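# Fetch utility cart into yellow bay, close sliding door

## Task

Go to the adjoining room, get the utility cart and leave it parked in the yellow bay so that each of its four wheels stands fully within the taped outline without touching the tape; the cart's load has to remain on it and nothing may overhang its edges; afterwards close the sliding door completely. Slamming the sliding door, whether opening or closing it, counts as failure, as does the robot falling or being left tilted. The result only counts if it stays that way without the robot holding anything in place.

## Robot and tools

Robot: a Hello Robot Stretch 3 with a single arm. It has a two-wheel differential base (0.33 m long, 0.34 m wide), a lift carriage on a vertical mast, and a telescoping arm pointing out of the robot's right side, ending in a wrist (yaw, pitch, roll) and a two-finger gripper. The base cannot strafe; to move the gripper forward or back you drive the base. Turns in place pivot about the midpoint of the drive wheels, 0.05 m behind the front edge. Stowed (arm in, wrist folded) the robot clears a 0.28 m radius when spinning; an unfolded level wrist reaches past that circle.

Frames: base frame has its origin on the floor between the drive wheels, x forward, y left, z up. hand_pose is reported in it, located where the closed fingertips meet; with all wrist joints at zero its x axis is up, y points back toward the mast, z toward the rear. The odometry frame is the base frame as it was when the scene began; base_odometry comes from wheel counts only, so wheel slip looks like travel. Heading is in radians, left positive, within -3.142 to 3.142.

execute_actions: argument actions is a list holding one action or none (empty list = just report state and images). An action may contain base, joints, or both, plus optional contact_limits; all its motions begin together. base holds exactly one key: translate_m, a relative drive in metres from the base's last reported position, forward positive, -1 to 1; or rotate_rad, a relative in-place turn in radians, counter-clockwise (left) positive, -3.2 to 3.2. joints maps joint names to absolute targets: lift_m 0 to 1.1 (arm height on mast); arm_m 0 to 0.52 (extension); wrist_yaw_rad -1.345 to 4.42 (0 = along the arm, positive swings toward the front, 3.0 folds over the base); wrist_pitch_rad -1.57 to 0.451 (0 level, negative tips fingertips down); wrist_roll_rad -2.911 to 2.911; gripper_m -0.089 to 0.179 (bigger = more open; actual fingertip gap is smaller by about 0.007 to 0.025, zero below 0.007); head_pan_rad -3.953 to 1.73 (0 forward, positive left, -1.57 looks along the arm); head_tilt_rad -1.53 to 0.419 (negative looks down). contact_limits accepts only arm_m: an effort percentage 1 to 100 at which the arm motion halts (contact_stop); smaller is gentler but too small halts immediately; it also caps arm holding force until the next action. Optional cameras: list of head_camera, nav_camera, wrist_camera or all; omitted/null/all gives every camera, [] gives none. Any unknown key or out-of-range number rejects the whole call and nothing moves. Each action runs at most 15 s. Joints you omit may keep pushing toward earlier targets.

wait: seconds from 0 to 10; commands nothing, then reports like an empty execute_actions. zoom_image: camera plus region [x0, y0, x1, y1] in pixels of that camera's most recent full image, origin top-left, at most 504 by 504. Images are head_camera 896x504, nav_camera 672x504 (fisheye), wrist_camera 644x364. finished_scene: pass scene (integer) to end the current scene for good; it reports success and then gives the next task. A reply containing no tool call ends everything.

Result lines: the pictures line lists camera names in image order. base_status and joint_status say how each motion ended: done (for the base this just means the wheels turned the commanded amount), off_target (stopped short and maybe still pushing), contact_stop, time_out, torque_fault. After the last three the old target is dropped. Arm and lift contact_stop leaves that joint slack until commanded again (a loaded lift can sag). on_its_own describes uncommanded joints; its held at value is the target, not the position. motor_effort is percent of maximum, positive toward higher values, bracket = peak during the last action; readings carry sizeable offsets and noise; positive wheel effort drives forward. lidar_m: 12 distances in metres in 30-degree sectors, 1st straight ahead then counter-clockwise (4th left, 7th behind, 10th right), '-' for nothing seen; the scan plane is 0.17 m up, range 0.15 to 12 m, blind to transparent objects and partly blocked by the robot's own mast/parts. wrist_depth_mm (45 to 1000) and head_depth_mm (280 to 4000, image sideways) are 7x7 grids of median depth, top-left first. base_tilt is in degrees, forward/right positive, with a fixed bias up to about 4. turned_by_wheels and turned_by_imu give rotation since the previous result. A stop reported in one result cancels later motion calls in the same reply.

Speed: the base moves fast (0.30 m/s, 1.9 rad/s) only when stowed: lift_m under 0.30, arm_m under 0.03, wrist_yaw_rad over 2.54; otherwise 0.10 m/s and 0.63 rad/s.

Gripper: to hold, command below the object's width; to let go, command at least 0.02 more than where contact happened. Readings do not prove a grasp; over-squeezing triggers a stall guard that weakens grip.

Avoid: folding/unfolding the wrist unless lift_m is 0.32 to 0.95, pitch -0.4 and roll near 0 (once folded the lift may go down to 0.25); yaw below -0.4 without pitch at -0.5 or lower. Base, wrist and head have no contact stop and will push hard. Wrist servos overheat into a 10 s limp torque_fault. Pushing on something rigid with the gripper above about 0.45 m, repeating a push after a contact_stop, or driving while holding something fixed can tip the robot; snagging furniture, especially reversing, also tips it. If tilting, back out in small steps, release, and lower lift_m to about 0.2. Move the door gently, do not drop or spill the cart's load, and avoid hard impacts. Note that loose objects may occasionally get nudged by outside disturbances. Thinking time lets the scene run while the robot holds its last command.

Each tool is called in YAML: its name, and indented under it one key for each argument.

## Session

execute_actions:
  actions: []

Scene clock: 0.00 s.
base_odometry: x=+0.000 y=+0.000 heading=+0.000 (m, m, rad; odometry frame)
turned_by_wheels: +0.000 (rad since the last result)
turned_by_imu: +0.000 (rad since the last result)
base_tilt: forward=-2.3 right=+2.3 (deg)
lidar_m: 1.33 1.28 1.08 1.08 1.22 2.00 2.09 1.06 0.96 0.95 1.07 1.34
head_depth_mm: 1200 1194 1195 1210 1221 1216 1220 / 1225 1225 1212 1236 1241 1247 1254 / 1260 1267 1242 1262 1278 1281 1288 / 1299 1303 1292 1298 1317 1319 1332 / 1333 1342 1322 1341 1355 1356 1360 / 1371 1376 1385 1378 1392 1384 1401 / 1413 1423 1434 1438 1430 1436 1445
base_status: not commanded
joint_positions: lift_m=+0.522 arm_m=+0.002 wrist_yaw_rad=+3.058 wrist_pitch_rad=-0.575 wrist_roll_rad=+0.013 gripper_m=+0.037 head_pan_rad=+0.009 head_tilt_rad=+0.007
joint_status: not commanded
motor_effort: left_wheel=+0 right_wheel=+0 lift_m=+21 arm_m=+0 wrist_yaw_rad=+0 wrist_pitch_rad=+8 wrist_roll_rad=+0 gripper_m=+0 head_pan_rad=+0 head_tilt_rad=+3 (%)
hand_pose: x=-0.0044 y=+0.0545 z=+0.5012 quat_wxyz=(+0.230, +0.690, +0.171, +0.665) (m; base frame)
wrist_depth_mm: - - - - - - - / - - - - - - - / - - - - - 994 968 / 933 913 881 886 860 850 831 / 804 805 774 755 756 740 731 / 712 694 708 674 658 666 644 / 632 626 - - 600 586 581
pictures: head_camera (sideways: a quarter turn clockwise sets it upright), nav_camera (sideways: a quarter turn counterclockwise sets it upright), wrist_camera
Images, in order (width x height): head_camera 896x504, nav_camera 672x504, wrist_camera 644x364.

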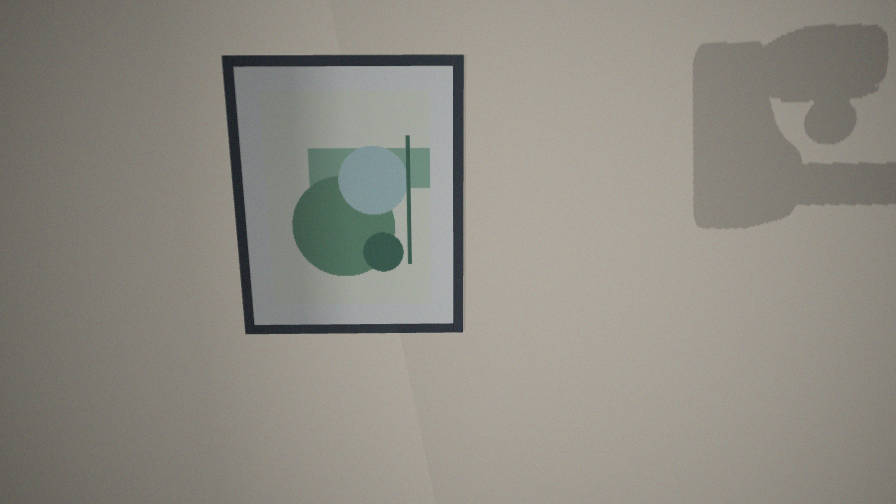

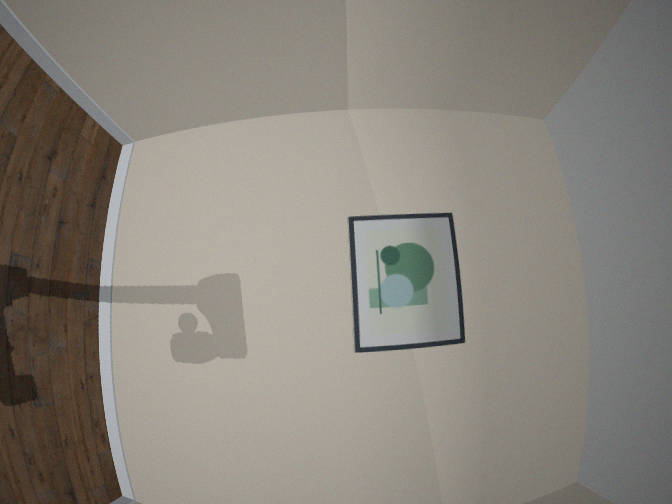

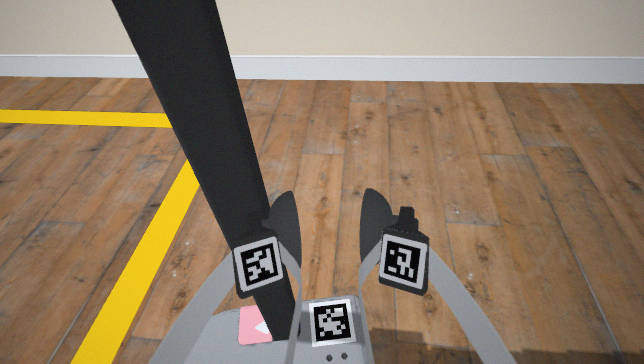

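execute_actions:
  actions:
    - {"joints":{"head_pan_rad":1.57,"head_tilt_rad":-0.6}}
  cameras: ["head_camera","nav_camera"]

execute_actions:
  actions:
    - {"joints":{"head_pan_rad":-3.14,"head_tilt_rad":-0.6}}
  cameras: ["head_camera","nav_camera"]

execute_actions:
  actions:
    - {"joints":{"head_pan_rad":-1.57,"head_tilt_rad":-0.6}}
  cameras: ["head_camera","nav_camera"]

Scene clock: 4.47 s.
base_odometry: x=+0.000 y=+0.000 heading=+0.000 (m, m, rad; odometry frame)
turned_by_wheels: +0.000 (rad since the last result)
turned_by_imu: +0.000 (rad since the last result)
base_tilt: forward=-2.3 right=+2.3 (deg)
lidar_m: 1.33 1.28 1.08 1.07 1.21 2.00 2.10 1.07 0.95 0.95 1.08 1.33
head_depth_mm: 843 931 1039 1165 1347 1420 1203 / 867 956 1066 1202 1388 1421 1209 / 884 980 1090 1235 1439 1433 1214 / 904 1003 1121 1278 1483 1438 1207 / 927 1023 1158 1321 1537 1433 1217 / 940 1055 1187 1353 1576 1434 1245 / 972 1073 1216 1402 1621 1479 -
base_status: not commanded
joint_positions: lift_m=+0.522 arm_m=+0.002 wrist_yaw_rad=+3.058 wrist_pitch_rad=-0.575 wrist_roll_rad=+0.013 gripper_m=+0.037 head_pan_rad=+1.563 head_tilt_rad=-0.592
joint_status: all done
motor_effort: left_wheel=+0(0) right_wheel=+0(0) lift_m=+21(21) arm_m=+1(0) wrist_yaw_rad=+0(0) wrist_pitch_rad=+8(8) wrist_roll_rad=+0(0) gripper_m=+0(0) head_pan_rad=+4(52) head_tilt_rad=-5(41) (%)
hand_pose: x=-0.0044 y=+0.0545 z=+0.5012 quat_wxyz=(+0.230, +0.690, +0.171, +0.665) (m; base frame)
wrist_depth_mm: - - - - - - - / - - - - - - - / - - - - - 980 958 / 929 919 887 880 861 850 827 / 803 787 784 762 753 739 720 / 713 698 702 687 656 657 652 / 629 625 - - 603 590 587
pictures: head_camera (sideways: a quarter turn clockwise sets it upright), nav_camera (sideways: a quarter turn counterclockwise sets it upright)
Images, in order (width x height): head_camera 896x504, nav_camera 672x504.

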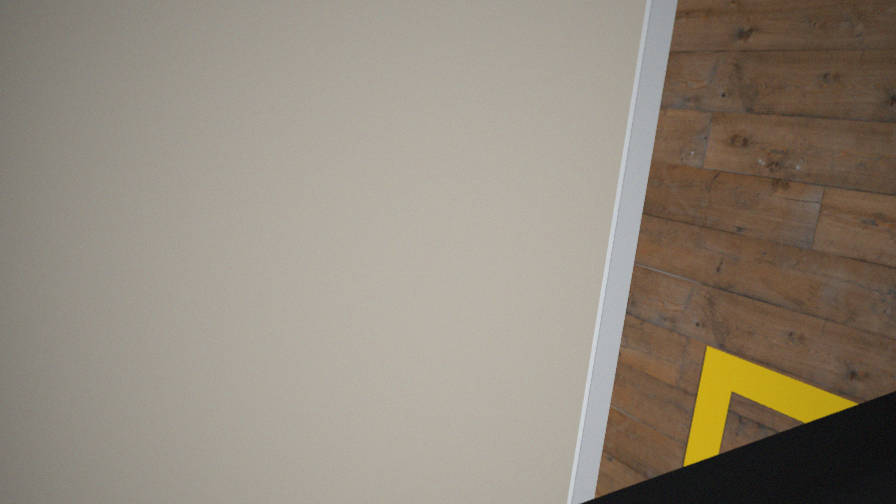

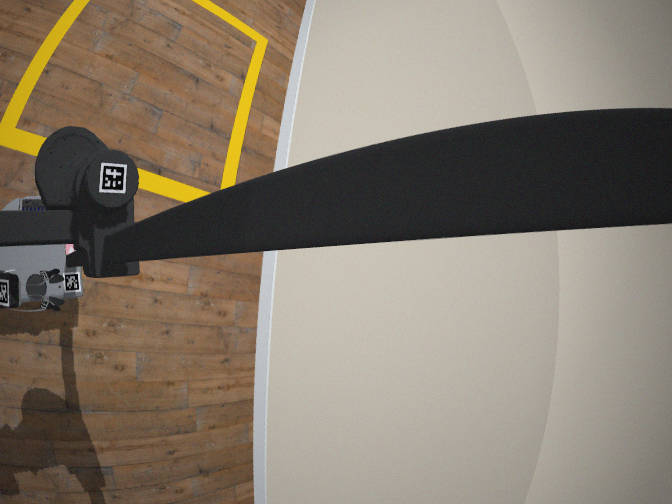

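Scene clock: 7.20 s.
base_odometry: x=+0.000 y=+0.000 heading=+0.000 (m, m, rad; odometry frame)
turned_by_wheels: +0.000 (rad since the last result)
turned_by_imu: +0.000 (rad since the last result)
base_tilt: forward=-2.3 right=+2.4 (deg)
lidar_m: 1.33 1.28 1.08 1.07 1.21 2.00 2.10 1.07 0.95 0.95 1.08 1.34
head_depth_mm: 1972 2144 2385 2182 1712 1420 1199 / 1997 2184 2475 2197 1727 1420 1213 / 2035 2241 2536 2173 1715 1428 1209 / 2099 2334 2610 2228 1750 1431 1215 / 2148 2347 2590 2224 1744 1440 1218 / 1899 1994 2082 2068 1745 1443 1211 / 1549 1474 1581 1652 1661 1450 1222
base_status: not commanded
joint_positions: lift_m=+0.522 arm_m=+0.002 wrist_yaw_rad=+3.058 wrist_pitch_rad=-0.575 wrist_roll_rad=+0.013 gripper_m=+0.037 head_pan_rad=-3.133 head_tilt_rad=-0.592
joint_status: all done
motor_effort: left_wheel=+0(0) right_wheel=-1(1) lift_m=+21(21) arm_m=+1(1) wrist_yaw_rad=+0(0) wrist_pitch_rad=+8(8) wrist_roll_rad=+0(0) gripper_m=+0(1) head_pan_rad=-4(49) head_tilt_rad=-4(5) (%)
hand_pose: x=-0.0044 y=+0.0545 z=+0.5012 quat_wxyz=(+0.230, +0.690, +0.171, +0.665) (m; base frame)
wrist_depth_mm: - - - - - - - / - - - - - - - / - - - - - 984 978 / 938 917 892 880 867 845 842 / 801 794 777 772 755 725 727 / 702 695 705 679 650 655 650 / 624 634 - - 605 588 585
pictures: head_camera (sideways: a quarter turn clockwise sets it upright), nav_camera (sideways: a quarter turn counterclockwise sets it upright)
Images, in order (width x height): head_camera 896x504, nav_camera 672x504.

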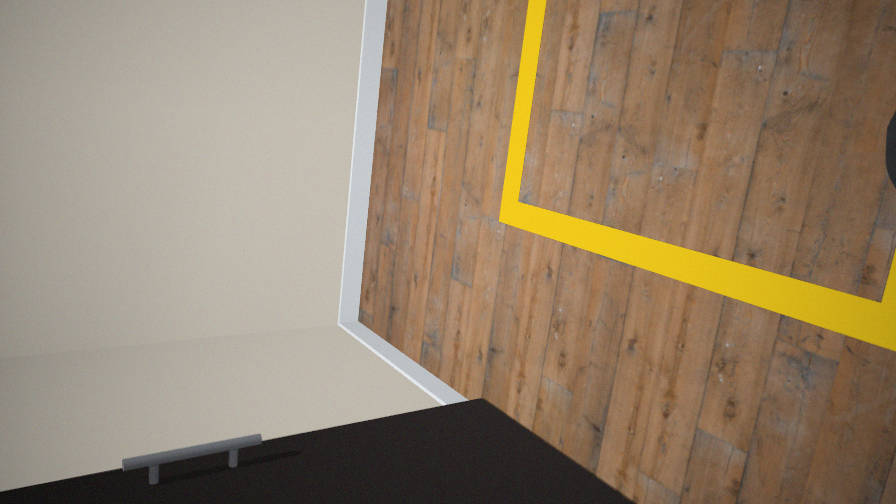

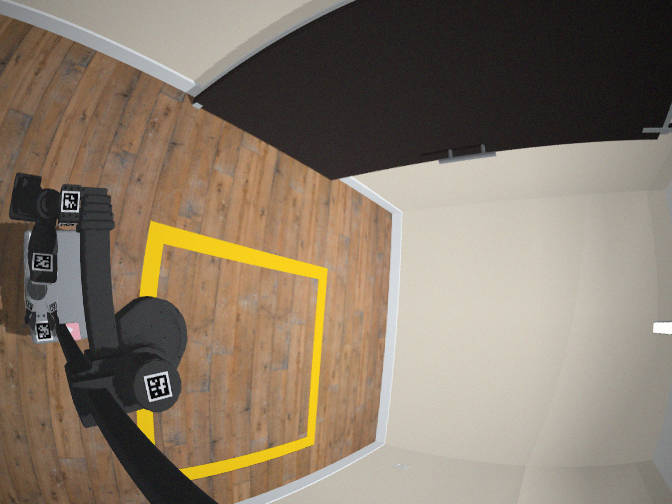

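Scene clock: 8.53 s.
base_odometry: x=+0.000 y=+0.000 heading=+0.000 (m, m, rad; odometry frame)
turned_by_wheels: +0.000 (rad since the last result)
turned_by_imu: +0.000 (rad since the last result)
base_tilt: forward=-2.3 right=+2.3 (deg)
lidar_m: 1.33 1.28 1.08 1.07 1.21 2.01 2.09 1.07 0.96 0.95 1.08 1.34
head_depth_mm: 752 825 918 1036 1186 1341 1206 / 766 848 941 1063 1224 1359 1203 / 780 862 969 1095 1267 1386 1206 / 797 886 992 1131 1308 1441 1211 / 815 911 1021 1157 1358 1430 1219 / 836 929 1050 1202 1412 1437 1221 / 853 955 1084 1251 1468 1443 1221
base_status: not commanded
joint_positions: lift_m=+0.522 arm_m=+0.002 wrist_yaw_rad=+3.058 wrist_pitch_rad=-0.575 wrist_roll_rad=+0.013 gripper_m=+0.037 head_pan_rad=-1.577 head_tilt_rad=-0.592
joint_status: all done
motor_effort: left_wheel=+0(0) right_wheel=-1(1) lift_m=+21(21) arm_m=+1(1) wrist_yaw_rad=+0(0) wrist_pitch_rad=+8(8) wrist_roll_rad=+0(0) gripper_m=+0(0) head_pan_rad=+4(49) head_tilt_rad=-4(4) (%)
hand_pose: x=-0.0044 y=+0.0545 z=+0.5012 quat_wxyz=(+0.230, +0.690, +0.171, +0.665) (m; base frame)
wrist_depth_mm: - - - - - - - / - - - - - - - / - - - - - 988 950 / 939 931 882 866 865 849 828 / 809 784 784 766 752 739 723 / 704 702 717 683 649 659 648 / 633 627 - - 601 589 579
pictures: head_camera (sideways: a quarter turn clockwise sets it upright), nav_camera (sideways: a quarter turn counterclockwise sets it upright)
Images, in order (width x height): head_camera 896x504, nav_camera 672x504.

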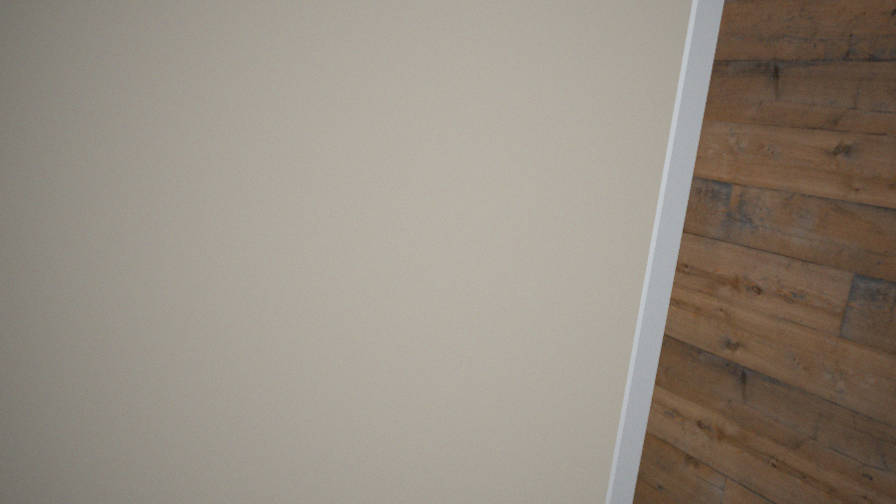

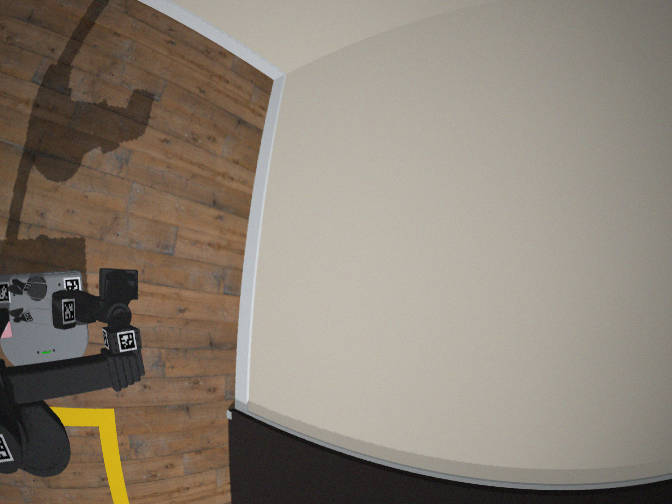

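execute_actions:
  actions:
    - {"joints":{"head_pan_rad":-2.9,"head_tilt_rad":-0.15}}
  cameras: ["head_camera","nav_camera"]

execute_actions:
  actions:
    - {"joints":{"head_pan_rad":-3.6,"head_tilt_rad":-0.15}}
  cameras: ["head_camera","nav_camera"]

Scene clock: 15.47 s.
base_odometry: x=+0.000 y=+0.000 heading=+0.000 (m, m, rad; odometry frame)
turned_by_wheels: +0.000 (rad since the last result)
turned_by_imu: +0.000 (rad since the last result)
base_tilt: forward=-2.4 right=+2.4 (deg)
lidar_m: 1.33 1.28 1.08 1.08 1.21 2.00 2.10 1.07 0.95 0.95 1.08 1.34
head_depth_mm: 2117 2170 2255 2313 2343 2292 1697 / 2190 2264 2344 2401 2502 2249 1704 / 2213 2301 2368 2479 2571 2297 1698 / 1822 1856 1933 1966 2038 2060 1709 / 1425 1462 1499 1539 1594 1634 1612 / 1240 1268 1290 1314 1352 1379 1410 / 1090 1111 1132 1152 1174 1195 1222
base_status: not commanded
joint_positions: lift_m=+0.522 arm_m=+0.002 wrist_yaw_rad=+3.058 wrist_pitch_rad=-0.575 wrist_roll_rad=+0.013 gripper_m=+0.037 head_pan_rad=-2.893 head_tilt_rad=-0.162
joint_status: all done
motor_effort: left_wheel=+0(0) right_wheel=+0(0) lift_m=+21(21) arm_m=+1(0) wrist_yaw_rad=+0(0) wrist_pitch_rad=+8(8) wrist_roll_rad=+0(0) gripper_m=+0(0) head_pan_rad=-4(51) head_tilt_rad=+7(40) (%)
hand_pose: x=-0.0044 y=+0.0545 z=+0.5012 quat_wxyz=(+0.230, +0.690, +0.171, +0.665) (m; base frame)
wrist_depth_mm: - - - - - - - / - - - - - - - / - - - - 999 988 970 / 946 911 888 878 871 838 820 / 791 798 784 768 752 734 721 / 705 698 710 683 651 662 644 / 633 627 - - 593 587 583
pictures: head_camera (sideways: a quarter turn clockwise sets it upright), nav_camera (sideways: a quarter turn counterclockwise sets it upright)
Images, in order (width x height): head_camera 896x504, nav_camera 672x504.

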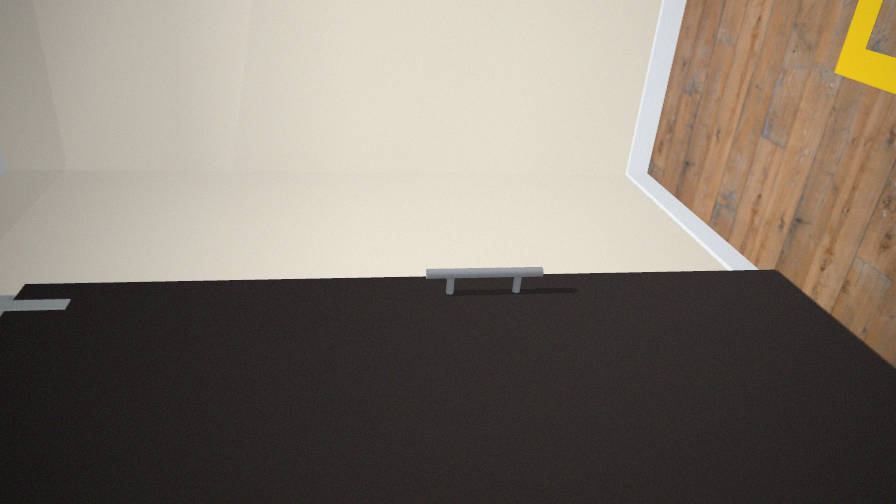

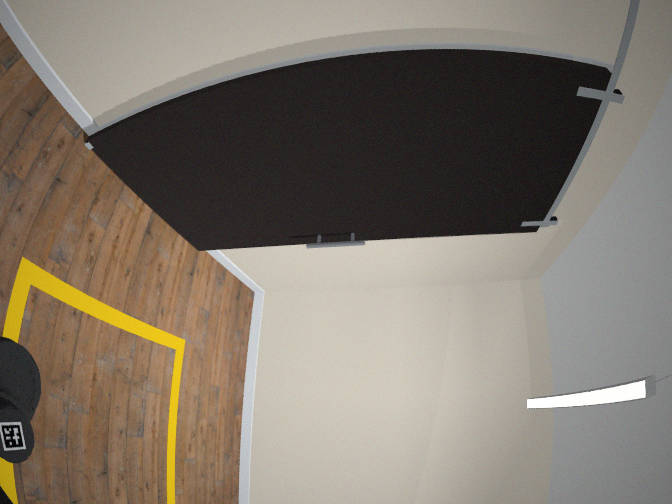

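Scene clock: 16.43 s.
base_odometry: x=+0.000 y=+0.000 heading=+0.000 (m, m, rad; odometry frame)
turned_by_wheels: +0.000 (rad since the last result)
turned_by_imu: +0.000 (rad since the last result)
base_tilt: forward=-2.4 right=+2.4 (deg)
lidar_m: 1.33 1.28 1.07 1.07 1.21 2.01 2.09 1.07 0.95 0.95 1.08 1.33
head_depth_mm: 1884 1893 1950 1984 2035 2034 1702 / 2282 2370 2433 2500 2530 2282 1699 / 2254 2353 2411 2500 2591 2270 1699 / 2188 2284 2352 2435 2511 2269 1716 / 2167 2229 2312 2389 2461 2294 1715 / 2155 2189 2248 2341 2411 2302 1706 / 2085 2149 2228 2266 2337 2293 1707
base_status: not commanded
joint_positions: lift_m=+0.522 arm_m=+0.002 wrist_yaw_rad=+3.058 wrist_pitch_rad=-0.575 wrist_roll_rad=+0.013 gripper_m=+0.037 head_pan_rad=-3.593 head_tilt_rad=-0.162
joint_status: all done
motor_effort: left_wheel=+0(0) right_wheel=-1(0) lift_m=+21(21) arm_m=+1(0) wrist_yaw_rad=+0(0) wrist_pitch_rad=+8(8) wrist_roll_rad=-1(0) gripper_m=+0(1) head_pan_rad=-4(49) head_tilt_rad=+7(8) (%)
hand_pose: x=-0.0044 y=+0.0545 z=+0.5012 quat_wxyz=(+0.230, +0.690, +0.171, +0.665) (m; base frame)
wrist_depth_mm: - - - - - - - / - - - - - - - / - - - - - 988 965 / 946 910 884 884 862 836 825 / 817 791 785 754 747 728 733 / 708 700 697 681 650 657 647 / 632 624 - - 601 591 583
pictures: head_camera (sideways: a quarter turn clockwise sets it upright), nav_camera (sideways: a quarter turn counterclockwise sets it upright)
Images, in order (width x height): head_camera 896x504, nav_camera 672x504.

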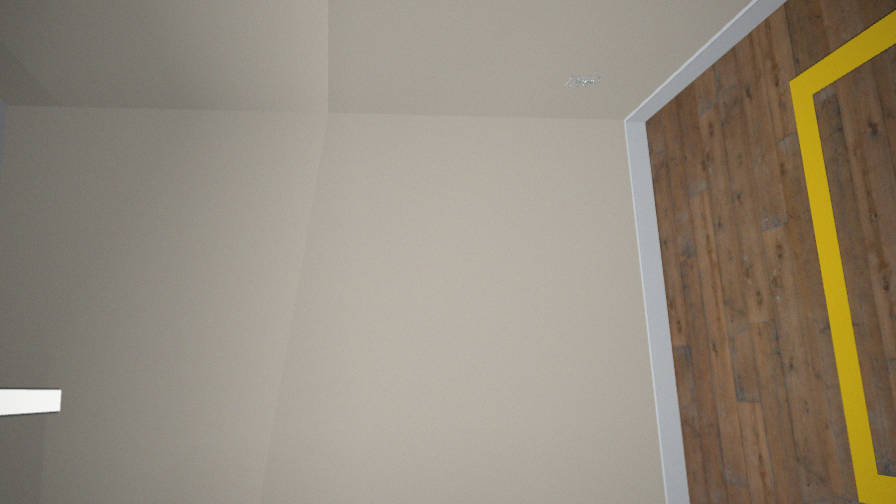

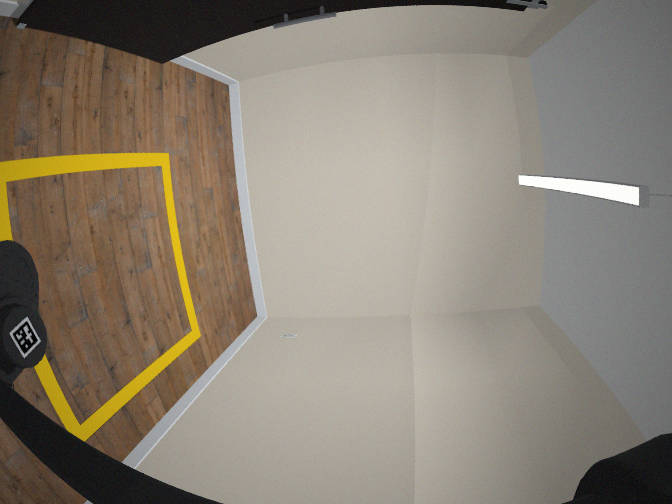

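execute_actions:
  actions:
    - {"base":{"rotate_rad":-0.05},"joints":{"lift_m":0.25,"head_pan_rad":-2.6,"head_tilt_rad":-0.4}}
  cameras: []

execute_actions:
  actions:
    - {"base":{"translate_m":-1.0}}
  cameras: ["nav_camera"]

execute_actions:
  actions:
    - {"base":{"translate_m":-0.6}}
  cameras: []

execute_actions:
  actions:
    - {"base":{"rotate_rad":-0.21},"joints":{"head_pan_rad":-1.57,"head_tilt_rad":-0.5}}
  cameras: ["head_camera","nav_camera"]

Scene clock: 41.00 s.
base_odometry: x=+0.000 y=+0.000 heading=-0.050 (m, m, rad; odometry frame)
turned_by_wheels: -0.050 (rad since the last result)
turned_by_imu: -0.049 (rad since the last result)
base_tilt: forward=-2.4 right=+2.4 (deg)
lidar_m: 1.33 1.33 1.08 1.08 1.18 1.86 2.32 1.10 0.96 0.95 1.05 1.34
head_depth_mm: 1785 1958 2199 2469 2181 1682 1362 / 1462 1649 1818 2042 2086 1681 1366 / 1274 1362 1484 1617 1786 1679 1368 / 1129 1208 1302 1406 1519 1599 1365 / 1023 1090 1153 1240 1329 1443 1368 / 933 988 1042 1113 1182 1264 1322 / 851 898 949 1011 1095 1186 1278
base_status: done
joint_positions: lift_m=+0.251 arm_m=+0.002 wrist_yaw_rad=+3.058 wrist_pitch_rad=-0.575 wrist_roll_rad=+0.013 gripper_m=+0.037 head_pan_rad=-2.607 head_tilt_rad=-0.395
joint_status: all done
motor_effort: left_wheel=+2(4) right_wheel=-2(4) lift_m=+7(18) arm_m=+0(1) wrist_yaw_rad=+0(0) wrist_pitch_rad=+8(8) wrist_roll_rad=+0(0) gripper_m=+1(1) head_pan_rad=+4(50) head_tilt_rad=-3(27) (%)
hand_pose: x=-0.0044 y=+0.0545 z=+0.2300 quat_wxyz=(+0.230, +0.690, +0.171, +0.665) (m; base frame)
wrist_depth_mm: - 958 930 905 873 846 816 / 783 758 739 719 687 673 660 / 632 612 599 588 580 560 552 / 529 533 - - 494 479 467 / 472 - - - 428 422 412 / - - - - - 376 368 / - - - - 340 337 332
pictures: none
No camera images: the call's "cameras" was empty. Leave "cameras" out to get every camera's image.

Scene clock: 45.93 s.
base_odometry: x=-0.999 y=+0.050 heading=-0.050 (m, m, rad; odometry frame)
turned_by_wheels: +0.000 (rad since the last result)
turned_by_imu: +0.002 (rad since the last result)
base_tilt: forward=-2.4 right=+2.4 (deg)
lidar_m: 2.31 1.52 1.25 1.24 1.37 1.46 1.45 0.90 0.74 0.73 0.80 1.36
head_depth_mm: 1293 1362 1465 1559 1668 1673 1350 / 1261 1373 1501 1632 1804 1678 1354 / 1114 1200 1297 1417 1558 1614 1367 / 992 1058 1145 1236 1345 1459 1378 / 895 949 1012 1091 1161 1260 1294 / 813 856 846 888 944 1029 1101 / 693 730 769 815 865 915 981
base_status: done
joint_positions: lift_m=+0.251 arm_m=+0.002 wrist_yaw_rad=+3.058 wrist_pitch_rad=-0.575 wrist_roll_rad=+0.013 gripper_m=+0.037 head_pan_rad=-2.607 head_tilt_rad=-0.396
joint_status: not commanded
motor_effort: left_wheel=+2(5) right_wheel=-2(7) lift_m=+8(8) arm_m=+0(0) wrist_yaw_rad=+0(1) wrist_pitch_rad=+8(8) wrist_roll_rad=+0(0) gripper_m=+0(0) head_pan_rad=+4(5) head_tilt_rad=-2(3) (%)
hand_pose: x=-0.0044 y=+0.0545 z=+0.2300 quat_wxyz=(+0.230, +0.690, +0.171, +0.665) (m; base frame)
wrist_depth_mm: - 952 941 910 882 844 824 / 775 772 732 724 699 671 657 / 623 616 600 585 577 561 549 / 532 537 - - 490 482 472 / 474 - - - 428 421 415 / - - - - - 373 367 / - - - - 340 335 332
pictures: nav_camera (sideways: a quarter turn counterclockwise sets it upright)
Images, in order (width x height): nav_camera 672x504.

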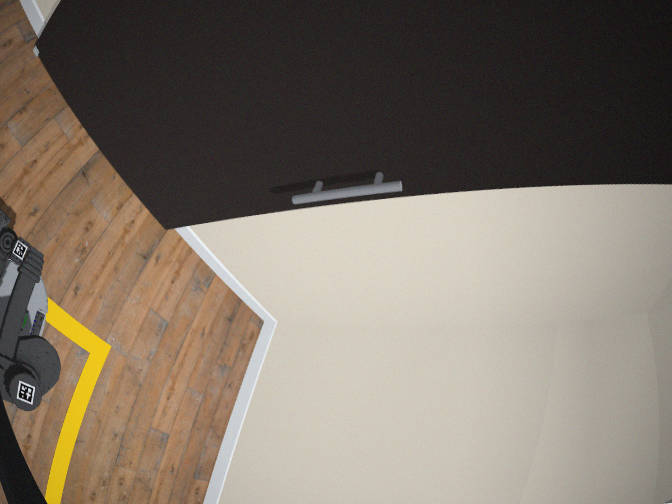

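Scene clock: 49.50 s.
base_odometry: x=-1.598 y=+0.080 heading=-0.050 (m, m, rad; odometry frame)
turned_by_wheels: +0.000 (rad since the last result)
turned_by_imu: +0.001 (rad since the last result)
base_tilt: forward=-2.3 right=+2.4 (deg)
lidar_m: 2.90 1.65 1.35 1.34 1.06 0.87 0.87 0.85 0.69 0.63 0.69 1.10
head_depth_mm: 763 809 863 918 984 1059 1143 / 818 866 930 1003 1079 1168 1260 / 878 944 1017 1097 1198 1295 1332 / 858 920 985 1063 1154 1270 1320 / 777 826 879 941 1013 1096 1195 / 709 747 796 845 901 963 1044 / 650 685 721 765 808 863 921
base_status: done
joint_positions: lift_m=+0.251 arm_m=+0.002 wrist_yaw_rad=+3.058 wrist_pitch_rad=-0.575 wrist_roll_rad=+0.013 gripper_m=+0.037 head_pan_rad=-2.607 head_tilt_rad=-0.396
joint_status: not commanded
motor_effort: left_wheel=+2(4) right_wheel=-2(7) lift_m=+8(8) arm_m=+0(1) wrist_yaw_rad=+0(0) wrist_pitch_rad=+8(8) wrist_roll_rad=+0(0) gripper_m=+0(1) head_pan_rad=+4(4) head_tilt_rad=-2(2) (%)
hand_pose: x=-0.0044 y=+0.0545 z=+0.2300 quat_wxyz=(+0.230, +0.690, +0.171, +0.665) (m; base frame)
wrist_depth_mm: 913 966 943 904 868 835 826 / 781 749 730 716 692 674 658 / 633 612 598 587 583 564 550 / 532 531 - - 494 487 469 / 477 - - - 423 418 413 / - - - - - 375 368 / - - - - 340 336 333
pictures: none
No camera images: the call's "cameras" was empty. Leave "cameras" out to get every camera's image.

Scene clock: 50.60 s.
base_odometry: x=-1.598 y=+0.080 heading=-0.260 (m, m, rad; odometry frame)
turned_by_wheels: -0.210 (rad since the last result)
turned_by_imu: -0.210 (rad since the last result)
base_tilt: forward=-2.3 right=+2.4 (deg)
lidar_m: 2.32 1.98 1.41 1.34 1.28 0.91 0.86 0.89 0.72 0.63 0.65 0.86
head_depth_mm: 552 603 664 735 825 946 1100 / 552 601 662 733 824 939 1100 / 550 598 660 732 820 937 1091 / 549 598 657 729 817 915 1062 / 511 559 606 671 743 851 988 / 497 542 596 637 715 846 985 / 496 540 593 658 735 841 978
base_status: done
joint_positions: lift_m=+0.251 arm_m=+0.002 wrist_yaw_rad=+3.058 wrist_pitch_rad=-0.575 wrist_roll_rad=+0.013 gripper_m=+0.037 head_pan_rad=-1.577 head_tilt_rad=-0.494
joint_status: all done
motor_effort: left_wheel=+2(7) right_wheel=-1(5) lift_m=+8(8) arm_m=+1(0) wrist_yaw_rad=+0(0) wrist_pitch_rad=+8(8) wrist_roll_rad=-1(0) gripper_m=+0(1) head_pan_rad=+4(51) head_tilt_rad=-4(18) (%)
hand_pose: x=-0.0044 y=+0.0545 z=+0.2300 quat_wxyz=(+0.230, +0.690, +0.171, +0.665) (m; base frame)
wrist_depth_mm: - 957 940 915 882 836 819 / 784 760 733 712 705 673 663 / 628 619 606 581 581 565 549 / 536 532 - - 489 484 472 / 472 - - - 426 418 415 / - - - - - 376 369 / - - - - 340 335 331
pictures: head_camera (sideways: a quarter turn clockwise sets it upright), nav_camera (sideways: a quarter turn counterclockwise sets it upright)
Images, in order (width x height): head_camera 896x504, nav_camera 672x504.

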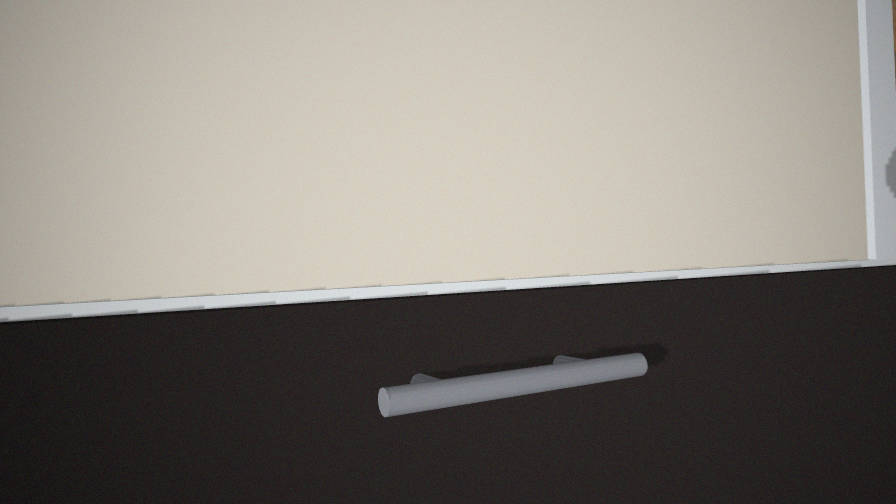

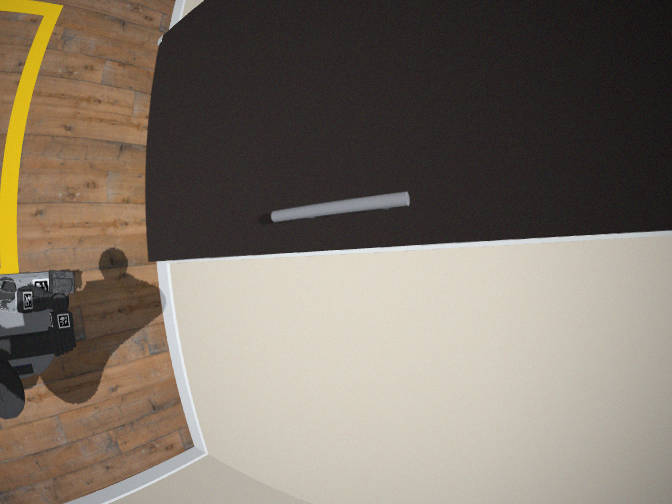

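execute_actions:
  actions:
    - {"joints":{"lift_m":0.35,"wrist_pitch_rad":-0.4,"gripper_m":0.0}}
  cameras: []

execute_actions:
  actions:
    - {"joints":{"wrist_yaw_rad":0.0,"head_tilt_rad":-0.9}}
  cameras: []

execute_actions:
  actions:
    - {"joints":{"wrist_pitch_rad":0.0}}

Scene clock: 64.23 s.
base_odometry: x=-1.598 y=+0.080 heading=-0.260 (m, m, rad; odometry frame)
turned_by_wheels: +0.000 (rad since the last result)
turned_by_imu: +0.001 (rad since the last result)
base_tilt: forward=-2.4 right=+2.4 (deg)
lidar_m: 2.32 1.98 1.41 1.34 1.28 0.91 0.87 0.89 0.72 0.63 0.65 0.86
head_depth_mm: 552 603 663 737 829 948 1097 / 551 601 663 733 827 942 1092 / 550 598 660 731 821 937 1092 / 549 598 659 727 818 918 1063 / 510 557 604 673 743 850 989 / 498 542 596 637 717 843 981 / 496 542 594 661 738 843 982
base_status: not commanded
joint_positions: lift_m=+0.349 arm_m=+0.002 wrist_yaw_rad=+3.058 wrist_pitch_rad=-0.418 wrist_roll_rad=+0.013 gripper_m=+0.000 head_pan_rad=-1.577 head_tilt_rad=-0.494
joint_status: all done
motor_effort: left_wheel=+1(1) right_wheel=-2(2) lift_m=+33(35) arm_m=+1(0) wrist_yaw_rad=+0(0) wrist_pitch_rad=+11(13) wrist_roll_rad=+0(1) gripper_m=-2(93) head_pan_rad=+4(5) head_tilt_rad=-3(4) (%)
hand_pose: x=-0.0026 y=+0.0768 z=+0.3618 quat_wxyz=(+0.177, +0.701, +0.117, +0.681) (m; base frame)
wrist_depth_mm: - - - - - - - / - - - - - - - / - - - 980 968 942 915 / 851 824 798 796 766 760 731 / 687 677 - - 645 627 613 / 590 573 573 - 537 542 526 / 511 511 - - 481 473 464
pictures: none
No camera images: the call's "cameras" was empty. Leave "cameras" out to get every camera's image.

Scene clock: 66.77 s.
base_odometry: x=-1.598 y=+0.080 heading=-0.260 (m, m, rad; odometry frame)
turned_by_wheels: +0.000 (rad since the last result)
turned_by_imu: +0.000 (rad since the last result)
base_tilt: forward=-2.4 right=+2.3 (deg)
lidar_m: 2.32 1.98 1.41 1.34 1.28 0.91 0.87 0.89 0.72 0.63 0.65 0.86
head_depth_mm: 602 701 843 1053 1317 1222 1086 / 596 699 838 1046 1310 1226 1136 / 596 695 833 1042 1324 1226 - / 591 691 828 1013 1330 1233 1119 / 557 643 751 940 1248 1234 1106 / 525 598 726 933 1239 1237 1112 / 533 623 747 924 1220 1246 1114
base_status: not commanded
joint_positions: lift_m=+0.349 arm_m=+0.002 wrist_yaw_rad=+0.002 wrist_pitch_rad=-0.418 wrist_roll_rad=+0.013 gripper_m=+0.000 head_pan_rad=-1.577 head_tilt_rad=-0.888
joint_status: all done
motor_effort: left_wheel=+1(2) right_wheel=-2(2) lift_m=+33(33) arm_m=+1(1) wrist_yaw_rad=-3(7) wrist_pitch_rad=+11(11) wrist_roll_rad=+0(0) gripper_m=-3(3) head_pan_rad=+4(5) head_tilt_rad=-7(38) (%)
hand_pose: x=-0.0211 y=-0.3712 z=+0.3618 quat_wxyz=(+0.687, +0.147, -0.696, -0.147) (m; base frame)
wrist_depth_mm: 343 344 360 408 410 416 425 / 375 378 392 449 453 459 471 / 415 421 428 498 504 517 521 / 464 474 480 555 570 578 580 / 525 532 544 - 609 610 609 / 577 576 564 544 540 534 533 / 500 498 494 489 481 473 468
pictures: none
No camera images: the call's "cameras" was empty. Leave "cameras" out to get every camera's image.

Scene clock: 67.80 s.
base_odometry: x=-1.598 y=+0.080 heading=-0.260 (m, m, rad; odometry frame)
turned_by_wheels: +0.000 (rad since the last result)
turned_by_imu: +0.000 (rad since the last result)
base_tilt: forward=-2.4 right=+2.4 (deg)
lidar_m: 2.33 1.98 1.41 1.34 1.28 0.91 0.86 0.89 0.72 0.63 0.65 0.86
head_depth_mm: 600 700 843 1053 1317 1220 1095 / 598 697 841 1047 1315 1217 1126 / 595 694 839 1040 1317 1251 - / 592 690 830 1010 1312 1233 1119 / 558 642 752 938 1245 1240 1110 / 527 598 727 930 1235 1239 1110 / 534 622 746 928 1223 1242 1114
base_status: not commanded
joint_positions: lift_m=+0.349 arm_m=+0.002 wrist_yaw_rad=+0.002 wrist_pitch_rad=-0.022 wrist_roll_rad=+0.013 gripper_m=+0.000 head_pan_rad=-1.577 head_tilt_rad=-0.888
joint_status: all done
motor_effort: left_wheel=+1(2) right_wheel=-2(2) lift_m=+33(33) arm_m=+0(1) wrist_yaw_rad=-2(2) wrist_pitch_rad=+14(13) wrist_roll_rad=+0(0) gripper_m=-3(3) head_pan_rad=+4(5) head_tilt_rad=-7(7) (%)
hand_pose: x=-0.0210 y=-0.4024 z=+0.4581 quat_wxyz=(+0.703, +0.009, -0.711, -0.008) (m; base frame)
wrist_depth_mm: 349 352 357 408 410 417 416 / 361 364 369 426 430 431 435 / 374 380 383 443 445 450 452 / 392 395 401 459 465 468 475 / 408 413 418 - 489 489 499 / 430 436 439 513 512 513 519 / 448 452 457 527 534 539 543
pictures: head_camera (sideways: a quarter turn clockwise sets it upright), nav_camera (sideways: a quarter turn counterclockwise sets it upright), wrist_camera
Images, in order (width x height): head_camera 896x504, nav_camera 672x504, wrist_camera 644x364.

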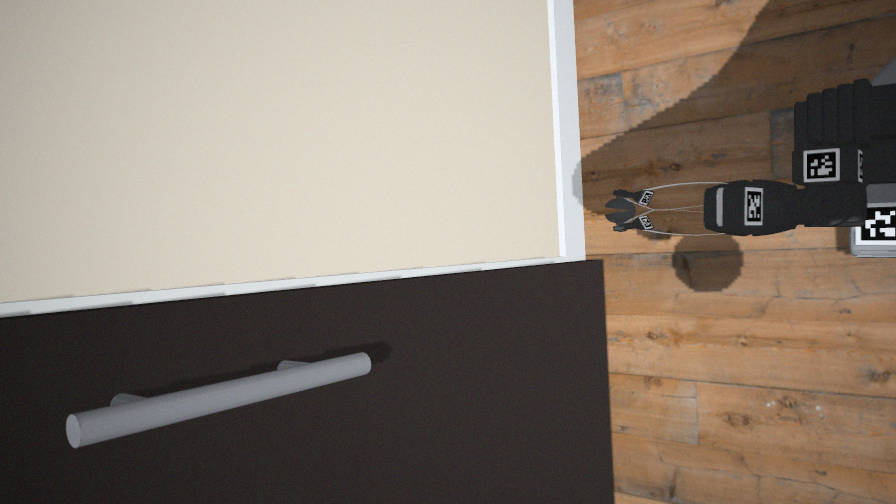

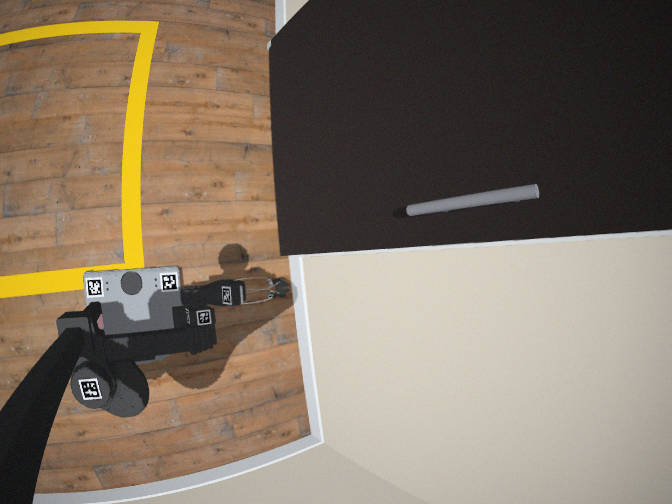

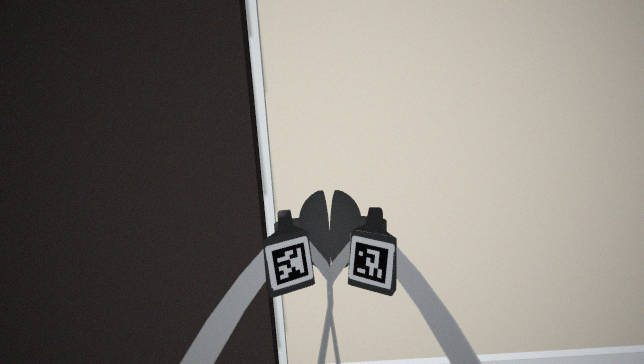

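execute_actions:
  actions:
    - {"joints":{"lift_m":0.22,"arm_m":0.2,"head_tilt_rad":-1.1}}
  cameras: ["head_camera","wrist_camera"]

Scene clock: 73.23 s.
base_odometry: x=-1.598 y=+0.080 heading=-0.260 (m, m, rad; odometry frame)
turned_by_wheels: +0.000 (rad since the last result)
turned_by_imu: +0.001 (rad since the last result)
base_tilt: forward=-2.4 right=+2.4 (deg)
lidar_m: 2.31 1.98 1.41 1.34 1.28 0.91 0.87 0.89 0.72 0.63 0.65 0.86
head_depth_mm: 670 819 1056 1354 1270 1162 1099 / 667 810 1042 1349 1271 1202 - / 665 808 1041 1345 1246 - - / 660 801 1017 1326 1276 1192 1093 / 616 733 931 1292 1288 1184 1094 / 569 703 926 1280 1288 1189 1101 / 594 723 916 1256 1294 1193 1097
base_status: not commanded
joint_positions: lift_m=+0.221 arm_m=+0.200 wrist_yaw_rad=+0.001 wrist_pitch_rad=-0.021 wrist_roll_rad=+0.013 gripper_m=+0.000 head_pan_rad=-1.577 head_tilt_rad=-1.086
joint_status: all done
motor_effort: left_wheel=+1(1) right_wheel=-3(1) lift_m=+8(32) arm_m=+5(4) wrist_yaw_rad=+0(2) wrist_pitch_rad=+13(14) wrist_roll_rad=+0(0) gripper_m=-3(2) head_pan_rad=+5(5) head_tilt_rad=-8(30) (%)
hand_pose: x=-0.0213 y=-0.6004 z=+0.3300 quat_wxyz=(+0.703, +0.008, -0.711, -0.008) (m; base frame)
wrist_depth_mm: 170 172 223 225 227 229 232 / 177 179 231 233 236 238 240 / 183 185 239 245 246 248 251 / 192 193 249 253 257 259 261 / 200 201 253 - 268 271 272 / 209 210 255 282 282 284 286 / 219 221 283 292 295 297 300
pictures: head_camera (sideways: a quarter turn clockwise sets it upright), wrist_camera
Images, in order (width x height): head_camera 896x504, wrist_camera 644x364.

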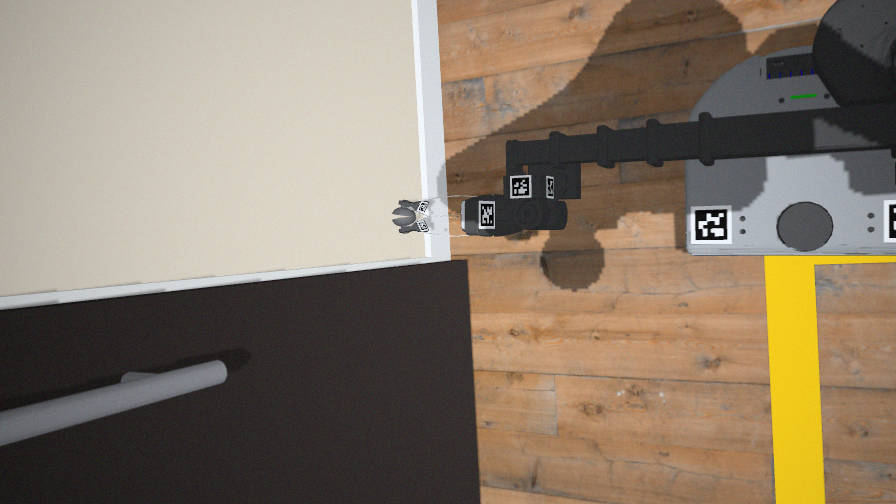

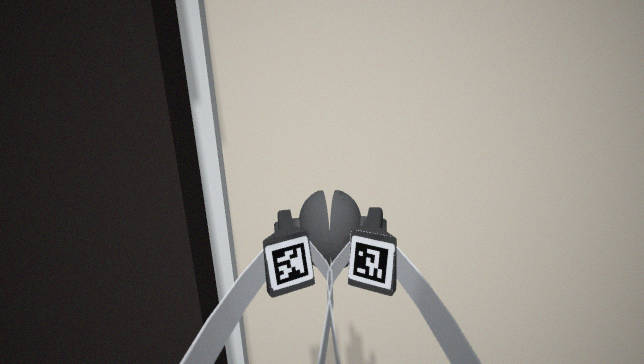

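execute_actions:
  actions:
    - {"joints":{"arm_m":0.3},"contact_limits":{"arm_m":15}}
  cameras: ["head_camera","wrist_camera"]

Scene clock: 80.17 s.
base_odometry: x=-1.598 y=+0.080 heading=-0.260 (m, m, rad; odometry frame)
turned_by_wheels: +0.000 (rad since the last result)
turned_by_imu: +0.001 (rad since the last result)
base_tilt: forward=-2.4 right=+2.4 (deg)
lidar_m: 2.33 1.98 1.41 1.34 1.28 0.91 0.86 0.89 0.72 0.63 0.65 0.86
head_depth_mm: 673 820 1054 1343 1277 1169 1101 / 667 816 1044 1350 1273 1192 - / 666 808 1037 1306 1268 - - / 661 806 1006 1328 1284 1194 1086 / 615 733 935 1292 1293 1183 1098 / 569 704 927 1278 1287 1187 1100 / 595 723 917 1268 1295 1189 1093
base_status: not commanded
joint_positions: lift_m=+0.221 arm_m=+0.273 wrist_yaw_rad=+0.001 wrist_pitch_rad=-0.022 wrist_roll_rad=+0.013 gripper_m=+0.000 head_pan_rad=-1.577 head_tilt_rad=-1.087
joint_status: arm_m contact_stop (moved +0.073 of +0.100)
on_its_own: arm_m is slack since a contact_stop, until your next command for it (your +0.300 is given up)
motor_effort: left_wheel=+1(3) right_wheel=-1(3) lift_m=+8(7) arm_m=+1(16) wrist_yaw_rad=-2(2) wrist_pitch_rad=+14(15) wrist_roll_rad=+0(0) gripper_m=-3(3) head_pan_rad=+4(4) head_tilt_rad=-7(8) (%)
contact_limits: arm_m 15 (drawing in: default 24, maximum 40; extending or still: default 35, maximum 56)
hand_pose: x=-0.0211 y=-0.6732 z=+0.3298 quat_wxyz=(+0.703, +0.009, -0.711, -0.008) (m; base frame)
wrist_depth_mm: 115 146 157 158 159 161 162 / 113 150 164 165 166 167 169 / 114 155 170 171 173 174 176 / 118 152 177 178 180 182 183 / 123 150 185 - 189 190 192 / 129 148 191 198 198 199 201 / 134 145 204 204 207 209 212
pictures: head_camera (sideways: a quarter turn clockwise sets it upright), wrist_camera
Images, in order (width x height): head_camera 896x504, wrist_camera 644x364.

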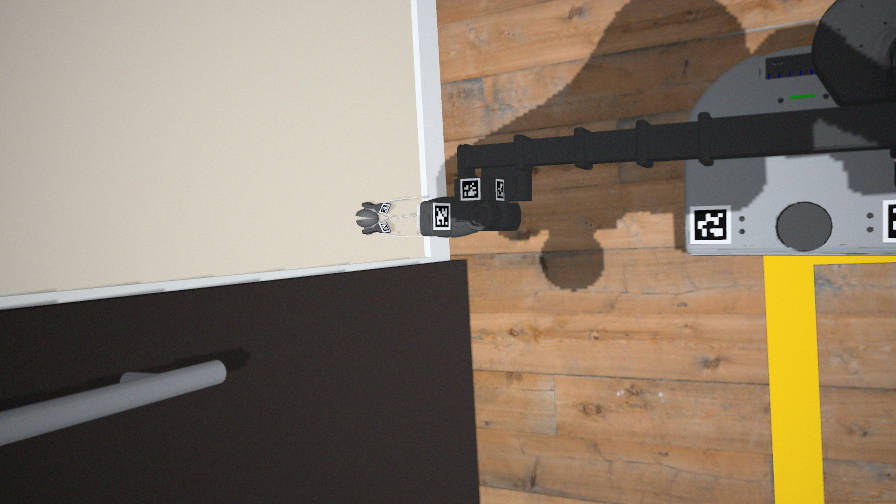

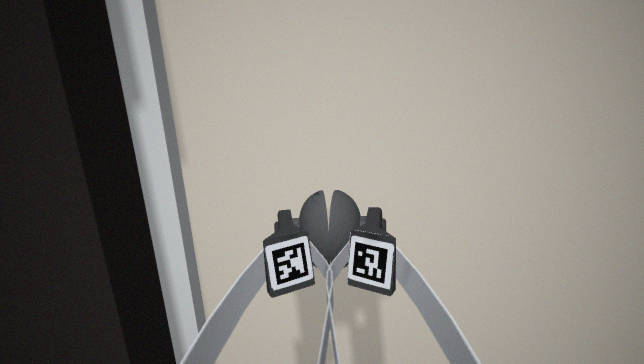

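execute_actions:
  actions:
    - {"base":{"translate_m":0.16},"joints":{"lift_m":0.69,"arm_m":0.05,"gripper_m":0.12,"head_tilt_rad":-0.6}}
  cameras: ["head_camera","wrist_camera"]

Scene clock: 94.43 s.
base_odometry: x=-1.443 y=+0.038 heading=-0.260 (m, m, rad; odometry frame)
turned_by_wheels: +0.000 (rad since the last result)
turned_by_imu: +0.000 (rad since the last result)
base_tilt: forward=-2.4 right=+2.4 (deg)
lidar_m: 2.30 1.99 1.41 1.35 1.38 1.08 1.02 1.01 0.71 0.62 0.64 0.85
head_depth_mm: 549 612 688 783 913 1090 1209 / 527 600 685 781 912 1090 1218 / 498 553 611 693 845 979 - / 496 550 608 694 820 983 1155 / 495 550 616 703 818 974 1167 / 496 549 614 702 813 970 1159 / 492 545 614 697 809 968 1157
base_status: done
joint_positions: lift_m=+0.689 arm_m=+0.050 wrist_yaw_rad=-0.001 wrist_pitch_rad=-0.021 wrist_roll_rad=+0.012 gripper_m=+0.120 head_pan_rad=-1.577 head_tilt_rad=-0.605
joint_status: all done
motor_effort: left_wheel=+1(7) right_wheel=-2(16) lift_m=+33(36) arm_m=-2(5) wrist_yaw_rad=+1(58) wrist_pitch_rad=+13(24) wrist_roll_rad=+0(0) gripper_m=+0(99) head_pan_rad=+4(4) head_tilt_rad=+3(37) (%)
hand_pose: x=-0.0217 y=-0.4509 z=+0.7986 quat_wxyz=(+0.703, +0.007, -0.711, -0.008) (m; base frame)
wrist_depth_mm: 298 300 305 302 360 367 367 / 311 312 315 313 374 378 385 / 321 324 328 330 387 394 398 / 337 338 342 340 404 410 416 / 350 354 356 360 422 431 438 / 367 365 375 376 443 458 455 / 381 390 393 396 468 474 480
pictures: head_camera (sideways: a quarter turn clockwise sets it upright), wrist_camera
Images, in order (width x height): head_camera 896x504, wrist_camera 644x364.

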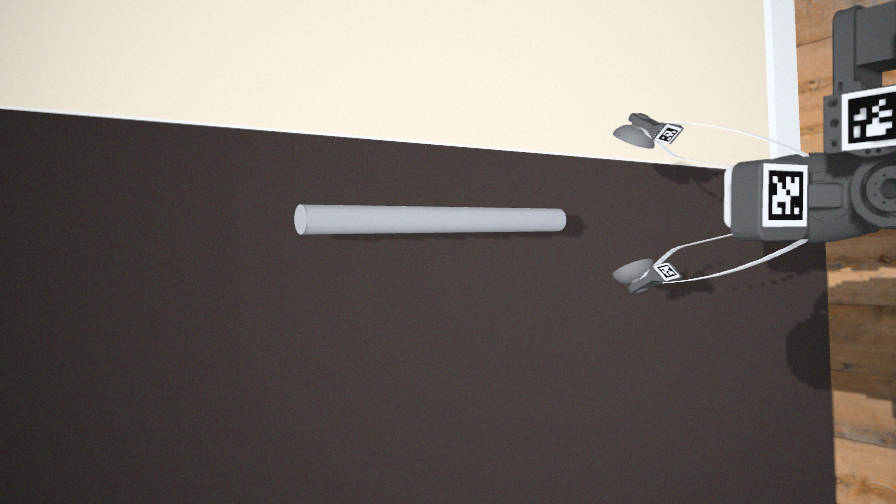

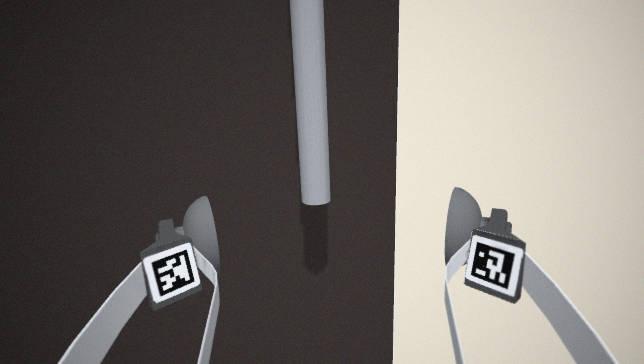

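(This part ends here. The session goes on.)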